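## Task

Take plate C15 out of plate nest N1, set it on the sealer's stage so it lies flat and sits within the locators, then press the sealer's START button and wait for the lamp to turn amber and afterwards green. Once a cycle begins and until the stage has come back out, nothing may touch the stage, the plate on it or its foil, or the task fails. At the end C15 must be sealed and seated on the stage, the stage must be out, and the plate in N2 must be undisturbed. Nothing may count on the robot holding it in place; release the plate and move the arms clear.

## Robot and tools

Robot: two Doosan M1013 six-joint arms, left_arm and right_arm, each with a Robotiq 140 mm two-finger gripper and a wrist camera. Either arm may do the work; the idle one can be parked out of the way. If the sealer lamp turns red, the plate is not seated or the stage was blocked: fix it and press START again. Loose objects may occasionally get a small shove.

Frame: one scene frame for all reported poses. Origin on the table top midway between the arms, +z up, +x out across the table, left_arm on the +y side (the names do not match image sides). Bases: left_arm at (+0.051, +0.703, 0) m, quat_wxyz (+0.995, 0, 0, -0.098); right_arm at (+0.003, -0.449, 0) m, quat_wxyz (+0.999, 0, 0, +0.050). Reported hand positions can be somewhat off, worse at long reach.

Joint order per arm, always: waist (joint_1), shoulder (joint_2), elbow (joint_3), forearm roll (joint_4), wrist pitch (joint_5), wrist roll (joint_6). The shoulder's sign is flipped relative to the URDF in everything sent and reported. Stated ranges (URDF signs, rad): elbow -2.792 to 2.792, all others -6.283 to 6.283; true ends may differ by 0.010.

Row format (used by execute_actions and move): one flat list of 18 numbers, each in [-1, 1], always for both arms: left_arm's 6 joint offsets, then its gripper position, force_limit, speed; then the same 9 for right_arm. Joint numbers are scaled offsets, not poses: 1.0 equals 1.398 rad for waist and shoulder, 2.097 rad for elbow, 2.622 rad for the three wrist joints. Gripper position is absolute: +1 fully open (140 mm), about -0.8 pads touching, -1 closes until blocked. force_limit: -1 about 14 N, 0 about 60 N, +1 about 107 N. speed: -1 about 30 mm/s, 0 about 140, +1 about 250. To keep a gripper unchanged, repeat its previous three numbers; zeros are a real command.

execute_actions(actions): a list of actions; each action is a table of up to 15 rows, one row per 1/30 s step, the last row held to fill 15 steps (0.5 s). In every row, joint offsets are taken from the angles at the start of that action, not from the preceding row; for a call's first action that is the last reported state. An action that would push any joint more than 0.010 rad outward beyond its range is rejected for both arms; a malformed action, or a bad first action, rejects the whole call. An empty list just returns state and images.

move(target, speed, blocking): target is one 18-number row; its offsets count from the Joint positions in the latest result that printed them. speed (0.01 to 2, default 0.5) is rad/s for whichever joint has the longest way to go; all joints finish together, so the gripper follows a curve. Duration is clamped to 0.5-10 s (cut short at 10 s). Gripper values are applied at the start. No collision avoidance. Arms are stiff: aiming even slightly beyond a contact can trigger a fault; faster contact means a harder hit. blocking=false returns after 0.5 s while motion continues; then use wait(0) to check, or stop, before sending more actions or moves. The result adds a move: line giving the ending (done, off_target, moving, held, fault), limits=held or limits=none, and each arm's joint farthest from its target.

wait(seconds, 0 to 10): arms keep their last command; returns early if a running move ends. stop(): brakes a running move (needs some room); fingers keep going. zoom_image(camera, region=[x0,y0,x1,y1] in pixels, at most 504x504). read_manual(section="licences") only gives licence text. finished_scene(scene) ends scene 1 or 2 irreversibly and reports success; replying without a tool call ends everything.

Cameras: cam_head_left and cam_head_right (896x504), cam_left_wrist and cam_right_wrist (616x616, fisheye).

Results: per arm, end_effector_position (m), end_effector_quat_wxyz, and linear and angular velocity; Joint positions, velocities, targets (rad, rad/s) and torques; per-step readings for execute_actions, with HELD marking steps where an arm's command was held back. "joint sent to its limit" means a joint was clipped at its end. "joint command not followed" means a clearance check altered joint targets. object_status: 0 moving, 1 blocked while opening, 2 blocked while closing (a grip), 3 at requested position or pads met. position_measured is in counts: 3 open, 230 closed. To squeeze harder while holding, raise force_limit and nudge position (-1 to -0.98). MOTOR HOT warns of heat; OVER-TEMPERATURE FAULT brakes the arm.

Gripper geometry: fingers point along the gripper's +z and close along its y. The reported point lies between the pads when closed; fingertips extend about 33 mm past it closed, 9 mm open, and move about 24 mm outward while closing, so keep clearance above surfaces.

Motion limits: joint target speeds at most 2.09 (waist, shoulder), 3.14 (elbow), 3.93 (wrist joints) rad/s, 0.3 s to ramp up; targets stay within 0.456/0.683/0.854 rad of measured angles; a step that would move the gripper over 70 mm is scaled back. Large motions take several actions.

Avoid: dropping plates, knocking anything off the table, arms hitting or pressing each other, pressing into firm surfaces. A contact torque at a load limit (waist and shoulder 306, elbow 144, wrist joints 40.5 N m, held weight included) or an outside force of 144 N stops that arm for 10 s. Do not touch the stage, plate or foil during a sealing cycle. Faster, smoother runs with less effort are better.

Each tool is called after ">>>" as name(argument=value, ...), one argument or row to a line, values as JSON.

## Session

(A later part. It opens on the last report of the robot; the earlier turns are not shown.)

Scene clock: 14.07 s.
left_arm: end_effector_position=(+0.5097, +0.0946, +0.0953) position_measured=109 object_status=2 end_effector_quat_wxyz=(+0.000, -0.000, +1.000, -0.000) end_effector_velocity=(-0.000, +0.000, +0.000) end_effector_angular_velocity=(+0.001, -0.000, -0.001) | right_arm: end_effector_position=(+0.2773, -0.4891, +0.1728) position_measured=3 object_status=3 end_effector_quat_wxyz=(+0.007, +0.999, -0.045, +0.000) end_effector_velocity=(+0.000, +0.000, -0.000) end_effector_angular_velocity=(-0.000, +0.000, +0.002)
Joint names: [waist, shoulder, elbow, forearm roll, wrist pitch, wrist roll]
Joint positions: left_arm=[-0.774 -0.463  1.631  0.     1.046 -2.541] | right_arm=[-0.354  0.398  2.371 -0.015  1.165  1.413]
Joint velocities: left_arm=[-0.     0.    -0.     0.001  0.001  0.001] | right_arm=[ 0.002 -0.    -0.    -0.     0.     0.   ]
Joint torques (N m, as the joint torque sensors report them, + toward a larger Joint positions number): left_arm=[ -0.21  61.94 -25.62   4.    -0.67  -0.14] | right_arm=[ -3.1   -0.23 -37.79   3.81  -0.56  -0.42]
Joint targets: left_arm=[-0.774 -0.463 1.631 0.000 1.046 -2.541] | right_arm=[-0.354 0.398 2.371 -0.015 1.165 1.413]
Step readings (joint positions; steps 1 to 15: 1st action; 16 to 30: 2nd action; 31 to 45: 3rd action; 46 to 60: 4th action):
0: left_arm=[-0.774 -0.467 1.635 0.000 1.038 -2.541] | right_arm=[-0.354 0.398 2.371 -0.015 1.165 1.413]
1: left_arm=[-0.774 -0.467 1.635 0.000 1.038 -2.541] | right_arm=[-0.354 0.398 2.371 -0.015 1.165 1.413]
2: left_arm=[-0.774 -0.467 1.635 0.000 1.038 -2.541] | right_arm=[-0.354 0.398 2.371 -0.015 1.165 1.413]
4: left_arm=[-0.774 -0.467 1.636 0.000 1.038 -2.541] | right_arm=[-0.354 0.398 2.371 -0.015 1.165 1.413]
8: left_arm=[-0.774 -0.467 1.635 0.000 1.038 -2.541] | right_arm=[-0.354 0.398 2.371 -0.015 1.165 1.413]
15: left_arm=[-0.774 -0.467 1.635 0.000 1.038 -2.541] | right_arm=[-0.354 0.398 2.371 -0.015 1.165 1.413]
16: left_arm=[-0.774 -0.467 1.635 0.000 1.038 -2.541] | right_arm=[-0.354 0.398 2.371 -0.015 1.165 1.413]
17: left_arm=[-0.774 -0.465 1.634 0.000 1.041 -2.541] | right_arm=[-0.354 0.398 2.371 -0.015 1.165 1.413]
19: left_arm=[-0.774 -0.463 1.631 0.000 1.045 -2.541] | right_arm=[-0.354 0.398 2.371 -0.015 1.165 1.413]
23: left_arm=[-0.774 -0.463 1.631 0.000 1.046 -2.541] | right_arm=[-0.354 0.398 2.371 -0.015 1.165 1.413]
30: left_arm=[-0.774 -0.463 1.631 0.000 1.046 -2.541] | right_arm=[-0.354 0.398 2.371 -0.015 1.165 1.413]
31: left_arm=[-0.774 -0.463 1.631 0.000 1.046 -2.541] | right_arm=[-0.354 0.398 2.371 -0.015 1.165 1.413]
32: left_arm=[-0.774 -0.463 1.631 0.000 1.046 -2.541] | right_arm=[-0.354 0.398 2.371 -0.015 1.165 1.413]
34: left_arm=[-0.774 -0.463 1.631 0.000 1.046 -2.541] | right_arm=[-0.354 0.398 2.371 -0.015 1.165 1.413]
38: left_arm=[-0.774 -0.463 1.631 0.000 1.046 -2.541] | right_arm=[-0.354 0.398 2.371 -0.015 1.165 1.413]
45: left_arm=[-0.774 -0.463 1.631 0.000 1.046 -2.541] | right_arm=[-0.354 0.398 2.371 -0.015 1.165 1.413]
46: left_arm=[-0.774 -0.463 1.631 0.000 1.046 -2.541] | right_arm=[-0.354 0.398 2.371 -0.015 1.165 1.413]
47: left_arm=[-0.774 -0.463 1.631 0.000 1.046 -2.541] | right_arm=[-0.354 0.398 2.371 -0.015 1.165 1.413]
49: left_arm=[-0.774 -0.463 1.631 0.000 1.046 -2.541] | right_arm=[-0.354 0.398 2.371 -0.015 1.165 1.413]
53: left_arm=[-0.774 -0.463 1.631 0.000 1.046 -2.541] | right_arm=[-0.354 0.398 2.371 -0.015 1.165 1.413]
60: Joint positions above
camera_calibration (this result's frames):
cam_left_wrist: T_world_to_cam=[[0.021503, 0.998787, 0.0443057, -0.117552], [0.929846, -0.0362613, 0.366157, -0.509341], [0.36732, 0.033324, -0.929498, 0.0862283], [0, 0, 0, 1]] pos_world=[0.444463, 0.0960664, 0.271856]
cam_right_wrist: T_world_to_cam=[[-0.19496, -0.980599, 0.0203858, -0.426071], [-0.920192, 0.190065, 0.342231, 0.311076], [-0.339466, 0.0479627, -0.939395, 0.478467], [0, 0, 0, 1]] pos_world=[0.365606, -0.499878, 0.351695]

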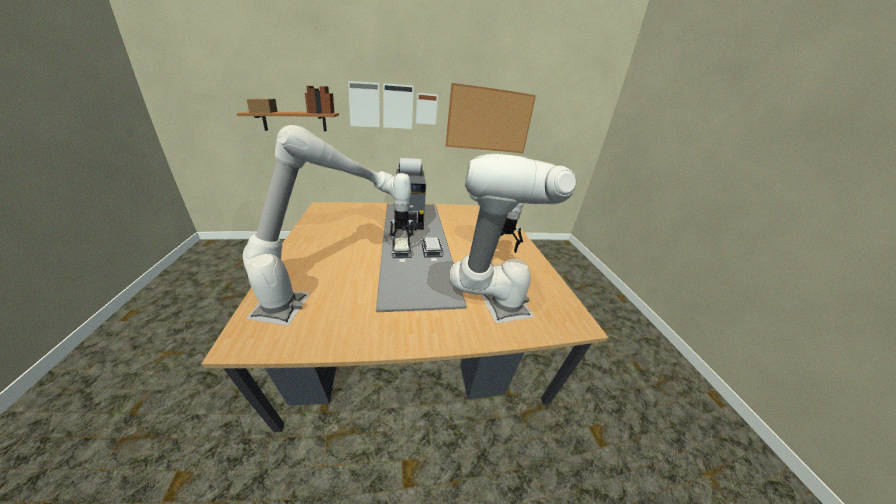

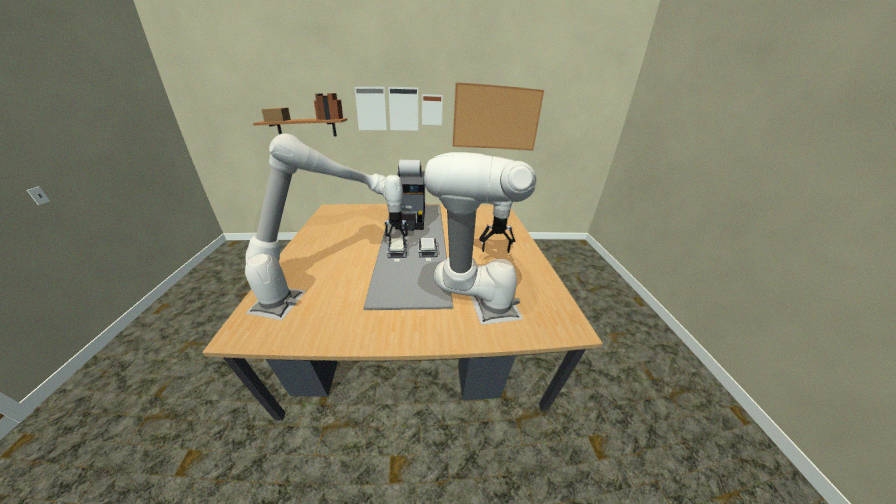

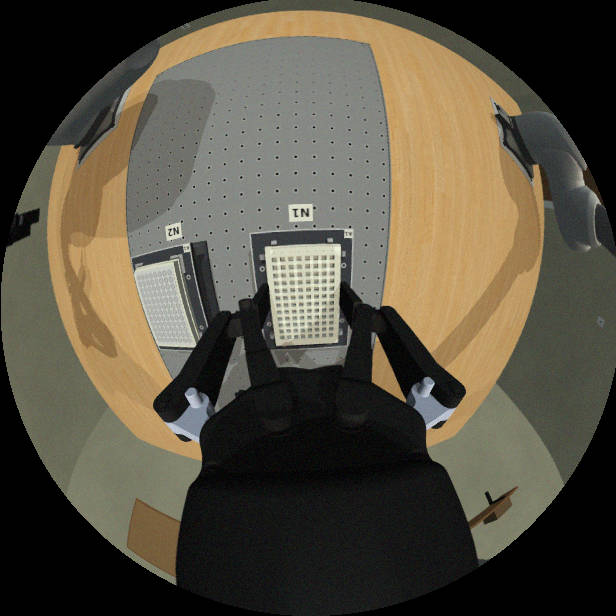

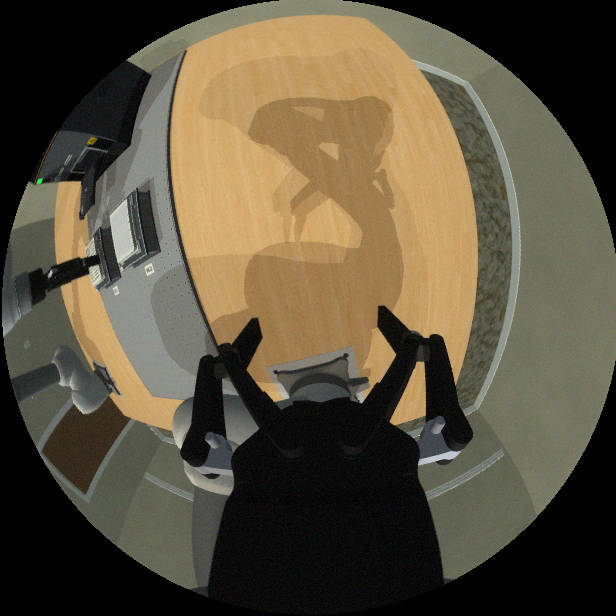

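>>> move(
  target=[0,0.06,-0.02,0,0.048,0,-1,-0.3,-0.2, 0,0,0,0,0,0,1,0,0],
  speed=0.25,
)

>>> zoom_image(
  camera="cam_head_right",
  region=[370,160,460,260],
)

>>> zoom_image(
  camera="cam_right_wrist",
  region=[20,40,200,300],
)

Scene clock: 15.73 s.
left_arm: end_effector_position=(+0.5005, +0.1080, +0.1795) position_measured=109 object_status=2 end_effector_quat_wxyz=(+0.000, -0.000, +1.000, -0.000) end_effector_velocity=(-0.000, +0.001, +0.000) end_effector_angular_velocity=(+0.001, +0.001, -0.000) | right_arm: end_effector_position=(+0.2773, -0.4891, +0.1728) position_measured=3 object_status=3 end_effector_quat_wxyz=(+0.007, +0.999, -0.045, +0.000) end_effector_velocity=(-0.000, -0.000, -0.000) end_effector_angular_velocity=(-0.000, -0.000, -0.001)
Joint names: [waist, shoulder, elbow, forearm roll, wrist pitch, wrist roll]
Joint positions: left_arm=[-0.774 -0.379  1.589  0.     1.172 -2.541] | right_arm=[-0.354  0.398  2.371 -0.015  1.165  1.413]
Joint velocities: left_arm=[ 0.     0.001 -0.    -0.     0.002  0.   ] | right_arm=[-0.001  0.     0.    -0.    -0.    -0.001]
Joint torques (N m, as the joint torque sensors report them, + toward a larger Joint positions number): left_arm=[ -0.97  71.98 -36.52   4.06   0.19  -0.24] | right_arm=[ -3.01   0.82 -37.8    3.76  -0.38  -0.25]
Joint targets: left_arm=[-0.774 -0.379 1.589 0.000 1.172 -2.541] | right_arm=[-0.354 0.398 2.371 -0.015 1.165 1.413]
move: done; limits=none; left_arm: farthest joint: the waist, 0.000 radians from its target (0.000 radians at the start); right_arm: farthest joint: the waist, 0.000 radians from its target (0.000 radians at the start)
camera_calibration (this result's frames):
cam_left_wrist: T_world_to_cam=[[0.0214959, 0.998784, 0.044373, -0.134472], [0.929861, -0.0362781, 0.366117, -0.531137], [0.367281, 0.0333907, -0.92951, 0.167398], [0, 0, 0, 1]] pos_world=[0.435293, 0.109451, 0.356023]
cam_right_wrist: T_world_to_cam=[[-0.194961, -0.980599, 0.0203857, -0.426071], [-0.920192, 0.190066, 0.342231, 0.311076], [-0.339466, 0.047963, -0.939395, 0.478467], [0, 0, 0, 1]] pos_world=[0.365606, -0.499878, 0.351695]

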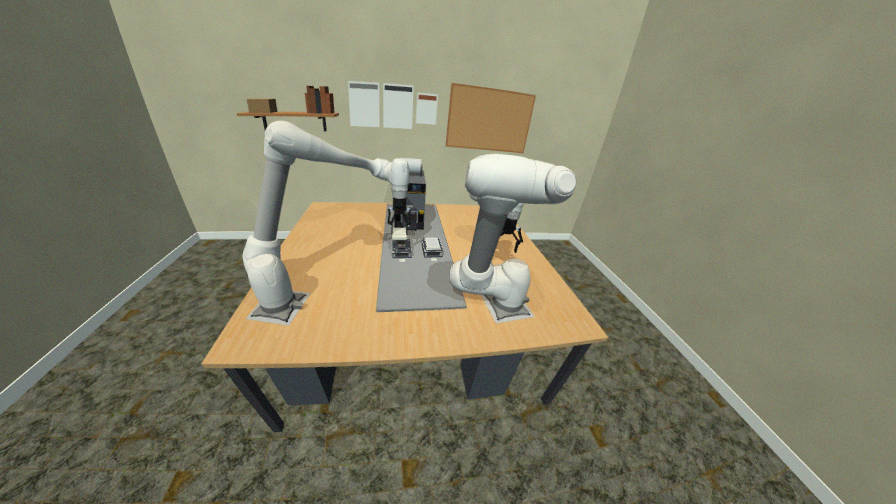

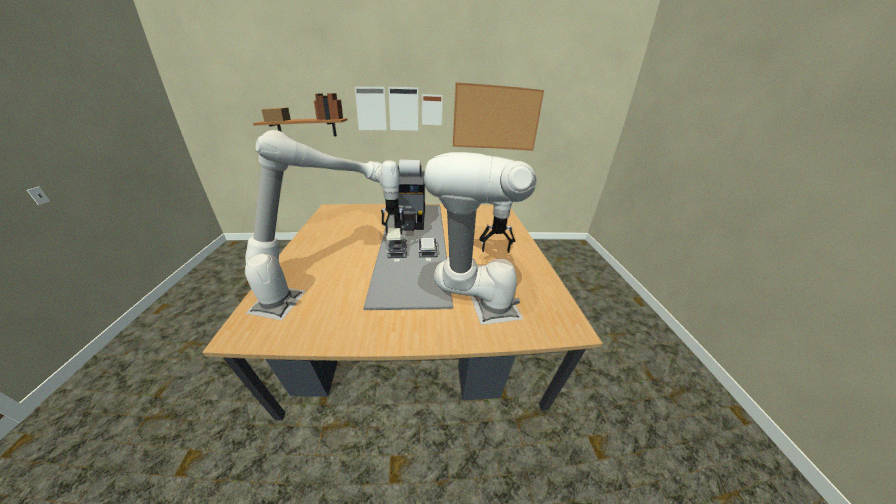

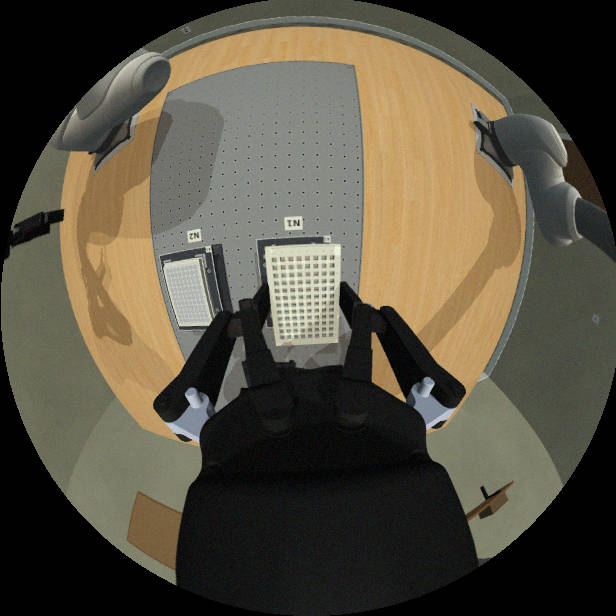

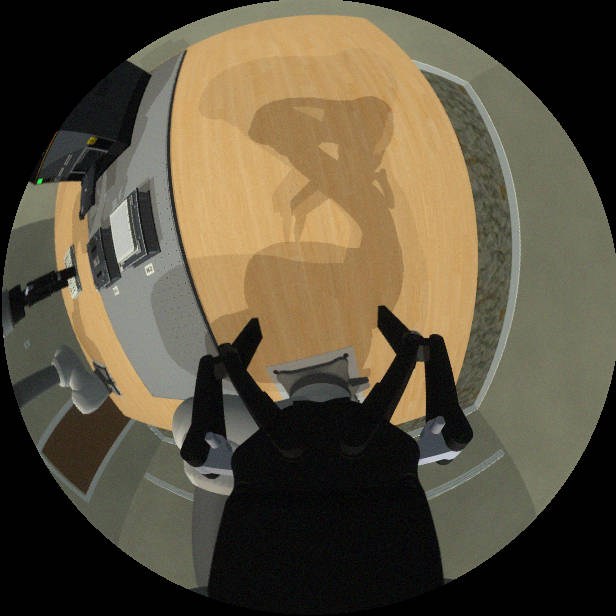

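Region (370, 160, 460, 260) of cam_head_right's 896x504 image, scaled by 5.040, with more detail than that image has; it fills the left 454 columns of this view, and the rest is white.

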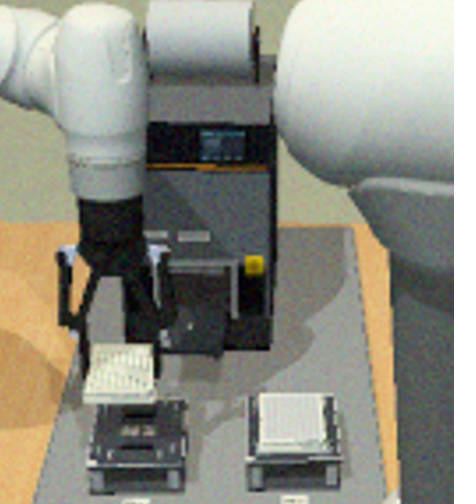

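Region (20, 40, 200, 300) of cam_right_wrist's 616x616 image, scaled by 1.938, with more detail than that image has; it fills the left 349 columns of this view, and the rest is white.

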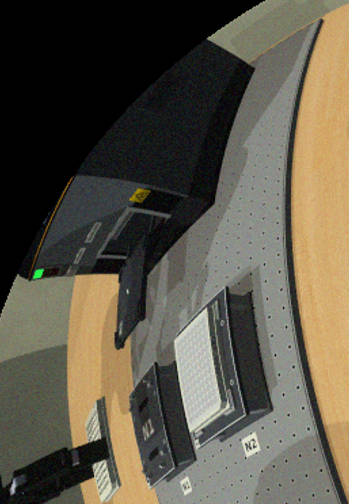

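>>> move(
  target=[0.0878,-0.1723,-0.223,0,0.0871,0.0469,-1,-0.3,-0.2, 0,0,0,0,0,0,1,0,0],
  speed=0.35,
)

>>> zoom_image(
  camera="cam_left_wrist",
  region=[200,170,420,390],
)

>>> zoom_image(
  camera="cam_head_right",
  region=[370,160,460,260],
)

Scene clock: 18.63 s.
left_arm: end_effector_position=(+0.6797, +0.0434, +0.2295) position_measured=109 object_status=2 end_effector_quat_wxyz=(-0.000, -0.000, +1.000, +0.000) end_effector_velocity=(-0.000, +0.000, -0.000) end_effector_angular_velocity=(+0.000, +0.001, +0.001) | right_arm: end_effector_position=(+0.2773, -0.4891, +0.1728) position_measured=3 object_status=3 end_effector_quat_wxyz=(+0.007, +0.999, -0.045, +0.000) end_effector_velocity=(-0.000, -0.000, -0.000) end_effector_angular_velocity=(-0.000, +0.000, -0.001)
Joint names: [waist, shoulder, elbow, forearm roll, wrist pitch, wrist roll]
Joint positions: left_arm=[-0.651 -0.62   1.122  0.     1.4   -2.418] | right_arm=[-0.354  0.398  2.371 -0.015  1.165  1.413]
Joint velocities: left_arm=[ 0.    -0.    -0.    -0.001  0.001 -0.001] | right_arm=[-0.001 -0.     0.    -0.    -0.    -0.001]
Joint torques (N m, as the joint torque sensors report them, + toward a larger Joint positions number): left_arm=[  0.05  97.9  -38.22   4.35   0.01  -0.13] | right_arm=[ -3.08   0.77 -37.78   3.83  -0.39  -0.39]
Joint targets: left_arm=[-0.651 -0.620 1.122 0.000 1.400 -2.418] | right_arm=[-0.354 0.398 2.371 -0.015 1.165 1.413]
move: done; limits=none; left_arm: farthest joint: the waist, 0.000 radians from its target (0.122 radians at the start); right_arm: farthest joint: the waist, 0.000 radians from its target (0.000 radians at the start)
camera_calibration (this result's frames):
cam_left_wrist: T_world_to_cam=[[0.0217287, 0.998723, 0.0456093, -0.0763837], [0.930197, -0.0369156, 0.3652, -0.718422], [0.366418, 0.0344903, -0.929811, 0.150856], [0, 0, 0, 1]] pos_world=[0.614657, 0.0445621, 0.406119]
cam_right_wrist: T_world_to_cam=[[-0.194961, -0.980599, 0.0203857, -0.426071], [-0.920192, 0.190065, 0.342231, 0.311076], [-0.339466, 0.0479629, -0.939395, 0.478467], [0, 0, 0, 1]] pos_world=[0.365606, -0.499878, 0.351695]

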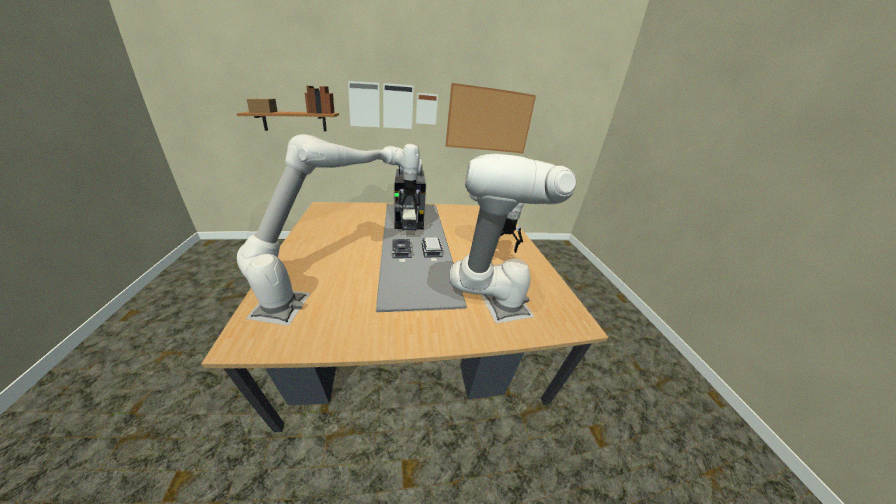

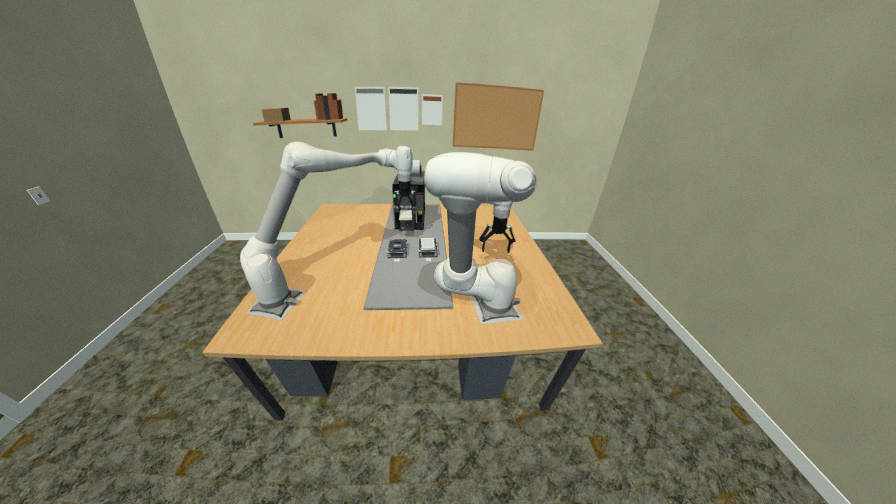

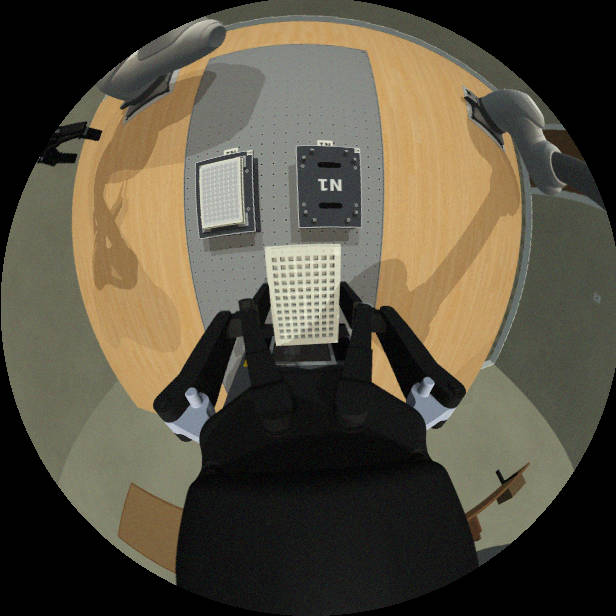

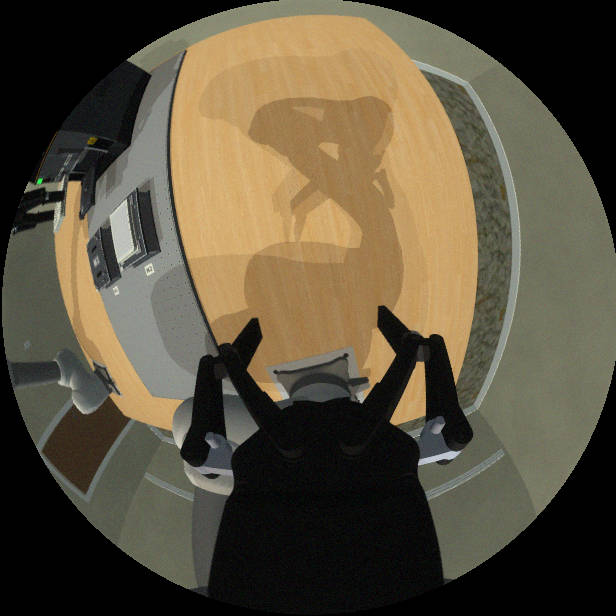

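Region (200, 170, 420, 390) of cam_left_wrist's 616x616 image, scaled by 2.291, with more detail than that image has.

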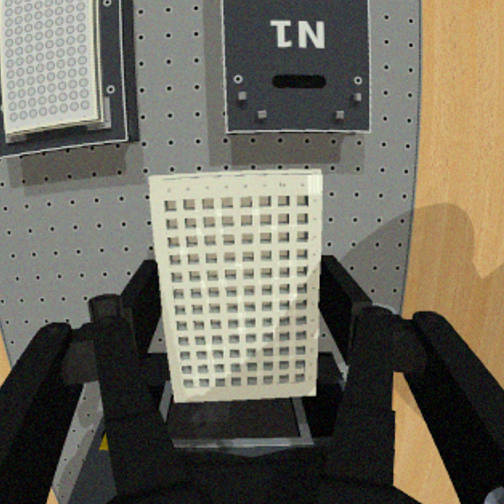

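Region (370, 160, 460, 260) of cam_head_right's 896x504 image, scaled by 5.040, with more detail than that image has; it fills the left 454 columns of this view, and the rest is white.

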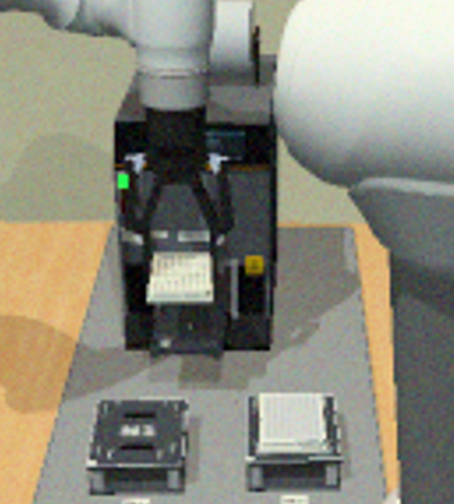

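>>> move(
  target=[0.0084,-0.0353,0.0038,0,-0.0219,0.0045,-1,-0.3,-0.2, 0,0,0,0,0,0,1,0,0],
  speed=0.1,
)

>>> zoom_image(
  camera="cam_left_wrist",
  region=[230,200,390,360],
)

>>> zoom_image(
  camera="cam_head_right",
  region=[380,190,440,240],
)

Scene clock: 20.57 s.
left_arm: end_effector_position=(+0.6995, +0.0374, +0.1797) position_measured=109 object_status=2 end_effector_quat_wxyz=(-0.000, -0.000, +1.000, +0.000) end_effector_velocity=(-0.000, +0.000, -0.000) end_effector_angular_velocity=(+0.000, +0.001, -0.001) | right_arm: end_effector_position=(+0.2773, -0.4891, +0.1728) position_measured=3 object_status=3 end_effector_quat_wxyz=(+0.007, +0.999, -0.045, +0.000) end_effector_velocity=(-0.001, -0.000, -0.000) end_effector_angular_velocity=(-0.001, +0.001, -0.000)
Joint names: [waist, shoulder, elbow, forearm roll, wrist pitch, wrist roll]
Joint positions: left_arm=[-0.639 -0.669  1.13   0.     1.343 -2.407] | right_arm=[-0.354  0.398  2.371 -0.015  1.165  1.413]
Joint velocities: left_arm=[ 0.    -0.    -0.    -0.     0.     0.001] | right_arm=[-0.001 -0.     0.    -0.001  0.     0.   ]
Joint torques (N m, as the joint torque sensors report them, + toward a larger Joint positions number): left_arm=[ -0.57 101.67 -38.11   4.3    0.27  -0.33] | right_arm=[ -3.43   0.94 -37.38   3.82  -0.45  -0.33]
Joint targets: left_arm=[-0.639 -0.669 1.130 0.000 1.343 -2.407] | right_arm=[-0.354 0.398 2.371 -0.015 1.165 1.413]
move: done; limits=none; left_arm: farthest joint: the waist, 0.000 radians from its target (0.012 radians at the start); right_arm: farthest joint: the waist, 0.000 radians from its target (0.000 radians at the start)
camera_calibration (this result's frames):
cam_left_wrist: T_world_to_cam=[[0.0217906, 0.998722, 0.0455969, -0.068609], [0.930194, -0.0369688, 0.365202, -0.718892], [0.366421, 0.034456, -0.929811, 0.0974789], [0, 0, 0, 1]] pos_world=[0.634486, 0.0385861, 0.356306]
cam_right_wrist: T_world_to_cam=[[-0.194961, -0.980599, 0.0203856, -0.426071], [-0.920192, 0.190065, 0.342231, 0.311076], [-0.339466, 0.047963, -0.939395, 0.478467], [0, 0, 0, 1]] pos_world=[0.365606, -0.499878, 0.351695]

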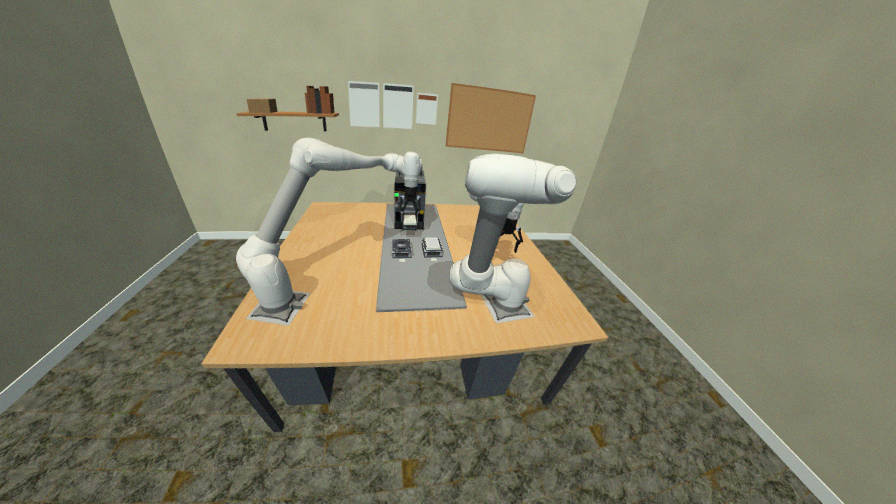

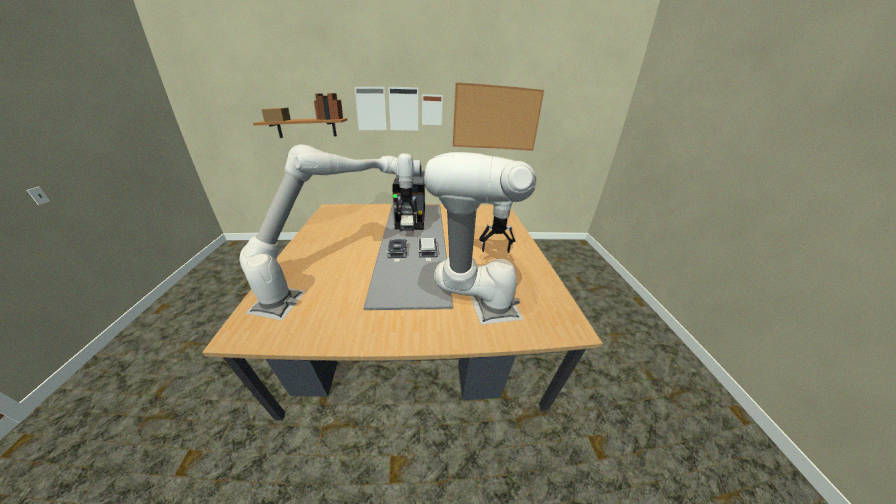

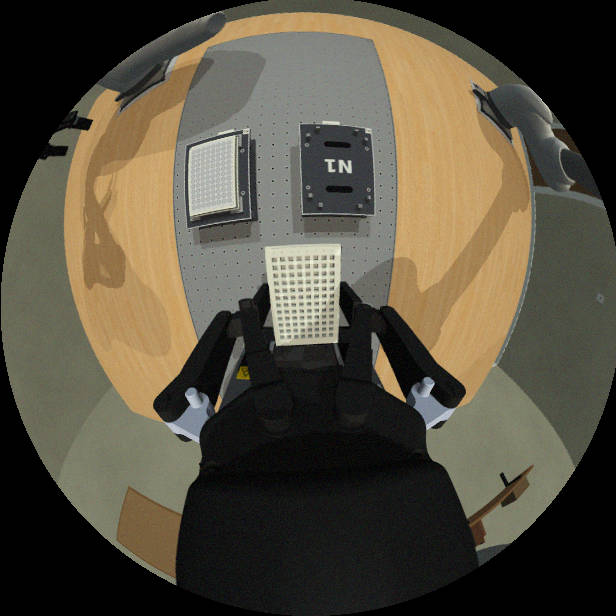

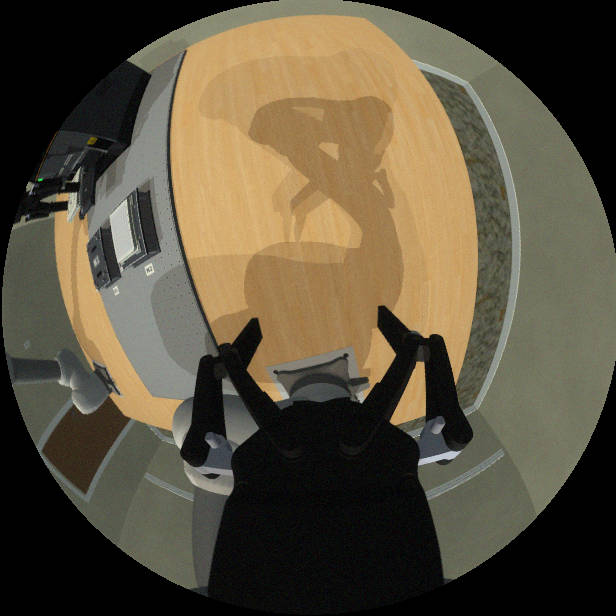

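Region (230, 200, 390, 360) of cam_left_wrist's 616x616 image, scaled by 3.150, with more detail than that image has.

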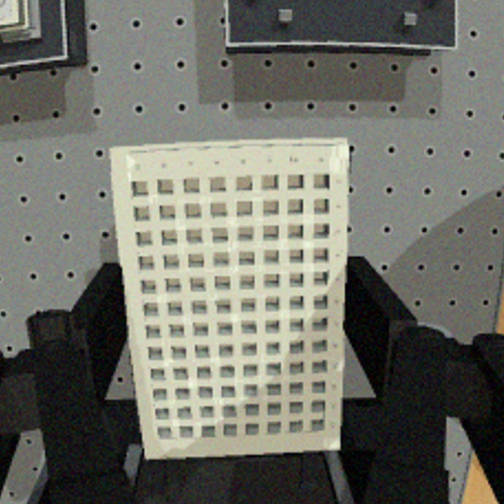

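Region (380, 190, 440, 240) of cam_head_right's 896x504 image, scaled by 8.400, with more detail than that image has.

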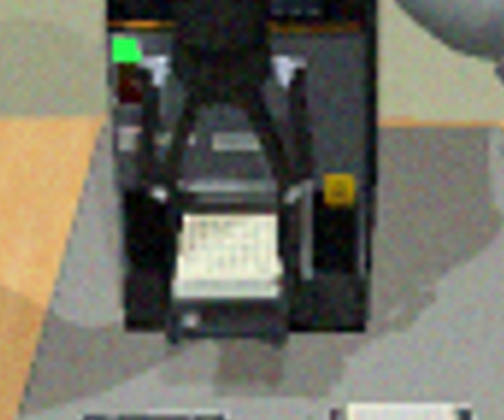

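>>> move(
  target=[-0.001,-0.009,0.007,0,-0.0104,-0.0005,-1,-0.3,-0.2, 0,0,0,0,0,0,1,0,0],
  speed=0.05,
)

>>> zoom_image(
  camera="cam_left_wrist",
  region=[230,200,390,360],
)

>>> zoom_image(
  camera="cam_head_left",
  region=[385,195,435,240],
)

Scene clock: 22.13 s.
left_arm: end_effector_position=(+0.7002, +0.0347, +0.1600) position_measured=109 object_status=2 end_effector_quat_wxyz=(-0.000, -0.000, +1.000, +0.000) end_effector_velocity=(+0.000, +0.000, -0.000) end_effector_angular_velocity=(+0.000, -0.000, -0.000) | right_arm: end_effector_position=(+0.2773, -0.4891, +0.1728) position_measured=3 object_status=3 end_effector_quat_wxyz=(+0.007, +0.999, -0.045, +0.000) end_effector_velocity=(-0.000, +0.000, -0.000) end_effector_angular_velocity=(+0.000, +0.001, +0.001)
Joint names: [waist, shoulder, elbow, forearm roll, wrist pitch, wrist roll]
Joint positions: left_arm=[-0.641 -0.682  1.144  0.     1.316 -2.408] | right_arm=[-0.354  0.398  2.371 -0.015  1.165  1.413]
Joint velocities: left_arm=[ 0. -0.  0.  0. -0.  0.] | right_arm=[ 0.001  0.     0.001 -0.     0.    -0.   ]
Joint torques (N m, as the joint torque sensors report them, + toward a larger Joint positions number): left_arm=[ -0.95 100.9  -38.24   4.22   0.24  -0.13] | right_arm=[ -3.24   1.62 -37.85   3.82  -0.4   -0.34]
Joint targets: left_arm=[-0.641 -0.682 1.144 0.000 1.316 -2.408] | right_arm=[-0.354 0.398 2.371 -0.015 1.165 1.413]
move: done; limits=none; left_arm: farthest joint: the waist, 0.000 radians from its target (0.001 radians at the start); right_arm: farthest joint: the waist, 0.000 radians from its target (0.000 radians at the start)
camera_calibration (this result's frames):
cam_left_wrist: T_world_to_cam=[[0.0218784, 0.998721, 0.0455754, -0.0650711], [0.930183, -0.0370434, 0.365221, -0.712467], [0.366442, 0.034403, -0.929804, 0.0790304], [0, 0, 0, 1]] pos_world=[0.635188, 0.0358768, 0.336656]
cam_right_wrist: T_world_to_cam=[[-0.194961, -0.980599, 0.0203856, -0.426071], [-0.920192, 0.190065, 0.342231, 0.311076], [-0.339466, 0.0479631, -0.939395, 0.478467], [0, 0, 0, 1]] pos_world=[0.365606, -0.499878, 0.351695]

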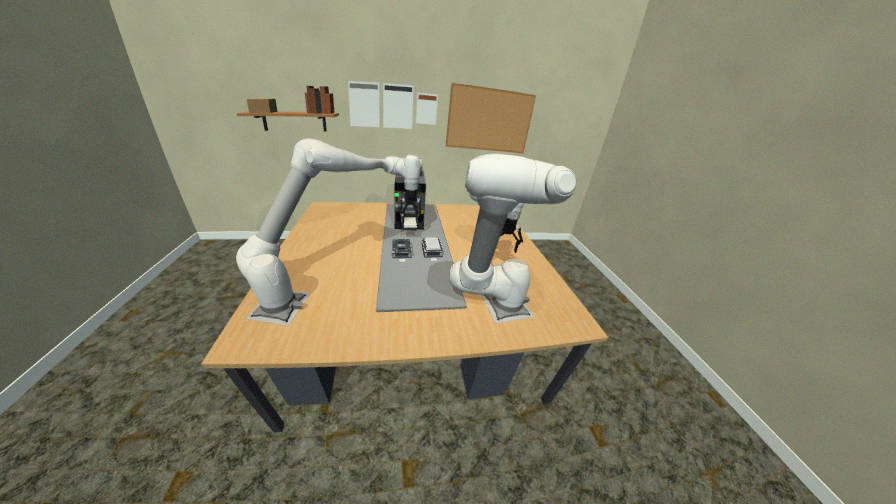

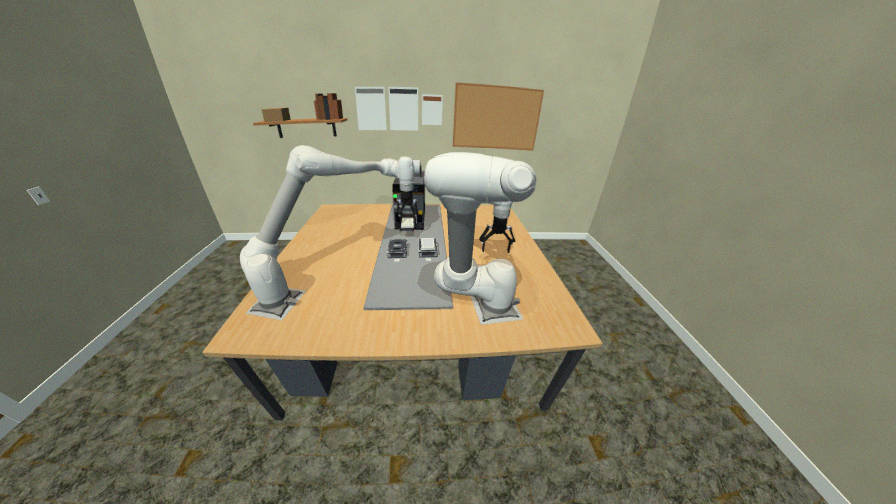

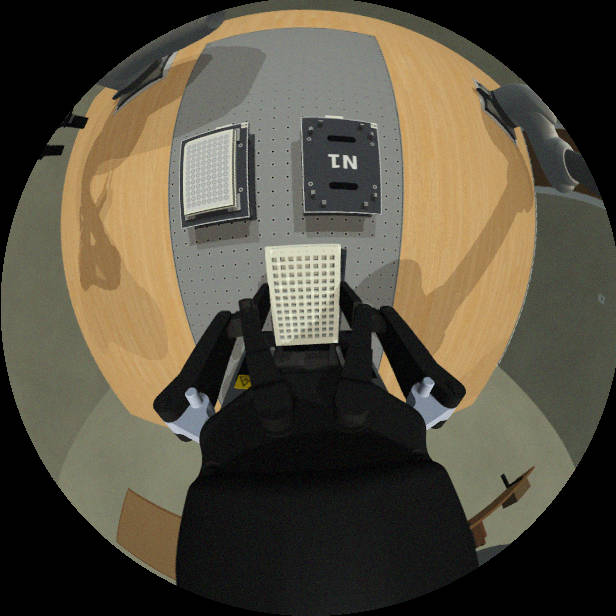

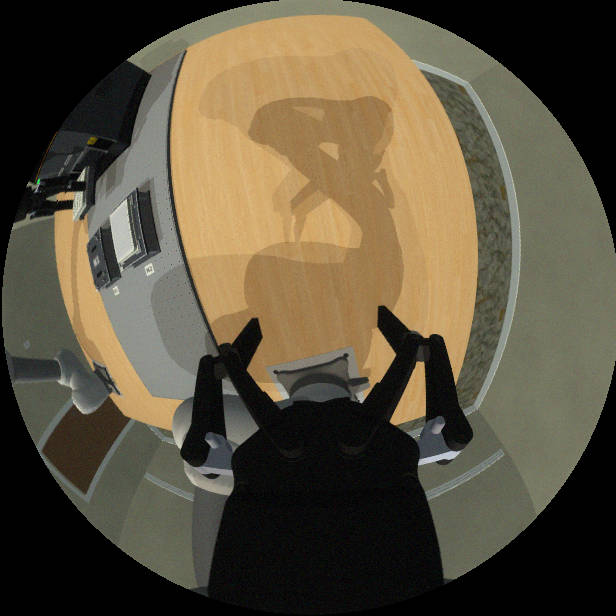

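Region (230, 200, 390, 360) of cam_left_wrist's 616x616 image, scaled by 3.150, with more detail than that image has.

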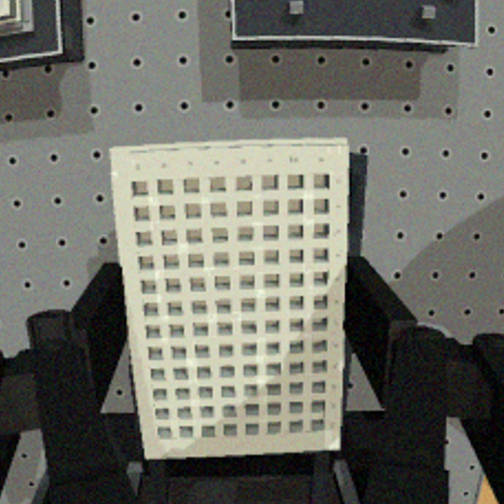

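Region (385, 195, 435, 240) of cam_head_left's 896x504 image, scaled by 10.080, with more detail than that image has; it fills the top 454 rows of this view, and the rest is white.

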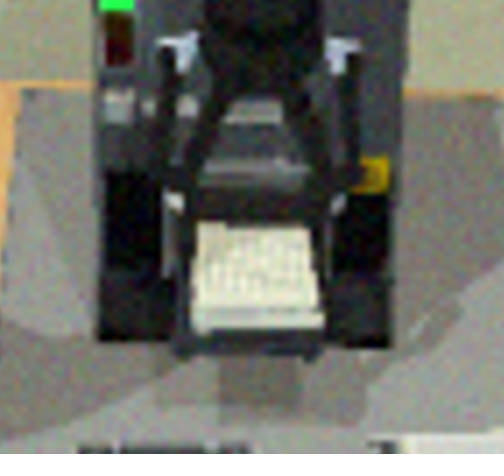

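>>> move(
  target=[0.0067,-0.0057,-0.0059,0,0.0017,0.0131,-1,-0.3,-0.2, 0,0,0,0,0,0,1,0,0],
  speed=0.05,
)

>>> zoom_image(
  camera="cam_left_wrist",
  region=[230,200,390,360],
)

Scene clock: 24.27 s.
left_arm: end_effector_position=(+0.7094, +0.0375, +0.1593) position_measured=109 object_status=2 end_effector_quat_wxyz=(-0.000, +0.012, +1.000, +0.000) end_effector_velocity=(-0.000, +0.000, -0.000) end_effector_angular_velocity=(+0.001, +0.001, -0.001) | right_arm: end_effector_position=(+0.2773, -0.4891, +0.1728) position_measured=3 object_status=3 end_effector_quat_wxyz=(+0.007, +0.999, -0.045, +0.000) end_effector_velocity=(+0.000, +0.000, +0.000) end_effector_angular_velocity=(+0.000, -0.000, +0.001)
Joint names: [waist, shoulder, elbow, forearm roll, wrist pitch, wrist roll]
Joint positions: left_arm=[-0.631 -0.69   1.132  0.     1.32  -2.374] | right_arm=[-0.354  0.398  2.371 -0.015  1.165  1.413]
Joint velocities: left_arm=[ 0.    -0.     0.    -0.     0.001  0.001] | right_arm=[ 0.001  0.    -0.     0.     0.    -0.   ]
Joint torques (N m, as the joint torque sensors report them, + toward a larger Joint positions number): left_arm=[ -1.13 102.31 -38.75   4.14   0.08  -0.25] | right_arm=[ -3.11   0.65 -37.41   3.82  -0.46  -0.44]
Joint targets: left_arm=[-0.631 -0.690 1.132 0.000 1.320 -2.374] | right_arm=[-0.354 0.398 2.371 -0.015 1.165 1.413]
move: done; limits=none; left_arm: farthest joint: the waist, 0.000 radians from its target (0.009 radians at the start); right_arm: farthest joint: the waist, 0.000 radians from its target (0.000 radians at the start)
camera_calibration (this result's frames):
cam_left_wrist: T_world_to_cam=[[0.0468147, 0.997862, 0.0456013, -0.0857504], [0.928986, -0.0602715, 0.365174, -0.71894], [0.367142, 0.0252675, -0.929822, 0.0747095], [0, 0, 0, 1]] pos_world=[0.64447, 0.0403478, 0.335915]
cam_right_wrist: T_world_to_cam=[[-0.194961, -0.980599, 0.0203858, -0.426071], [-0.920192, 0.190065, 0.342231, 0.311076], [-0.339466, 0.0479628, -0.939395, 0.478467], [0, 0, 0, 1]] pos_world=[0.365606, -0.499878, 0.351695]

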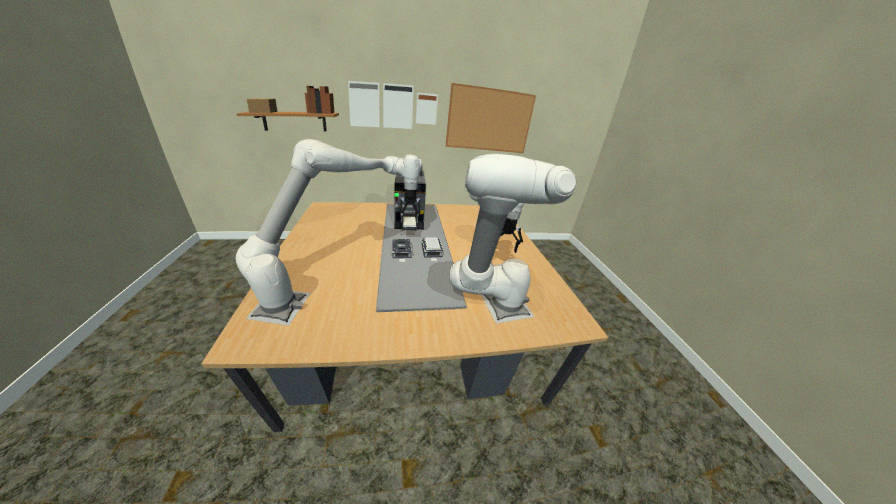

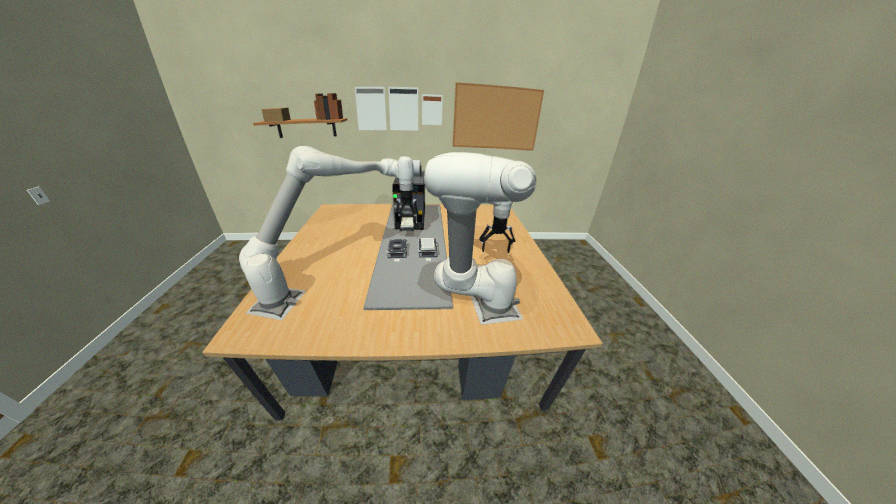

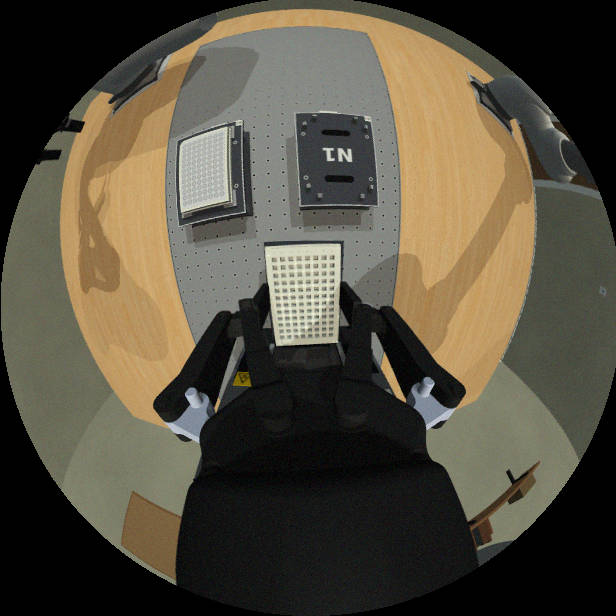

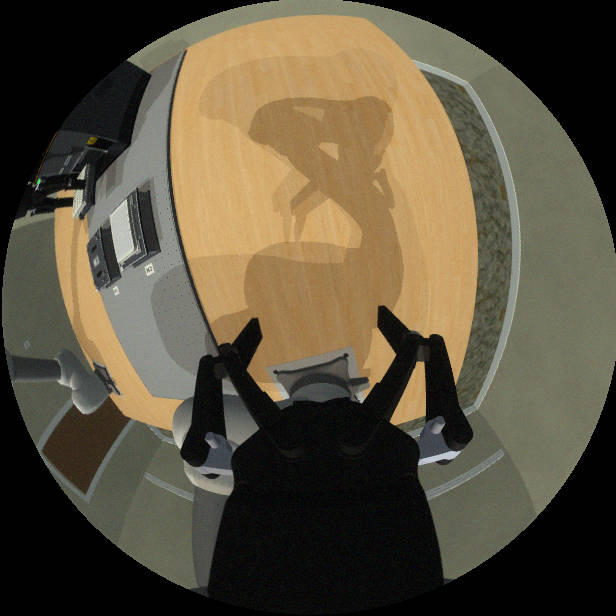

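Region (230, 200, 390, 360) of cam_left_wrist's 616x616 image, scaled by 3.150, with more detail than that image has.

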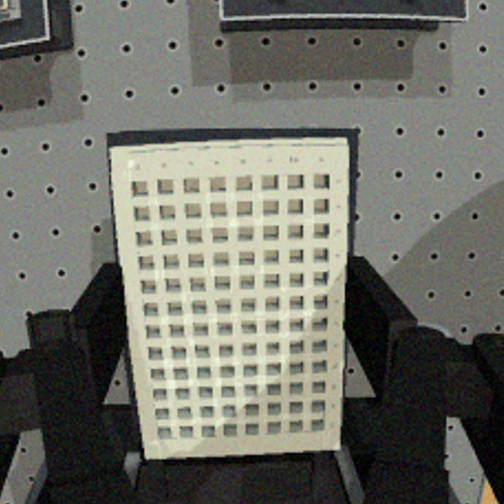

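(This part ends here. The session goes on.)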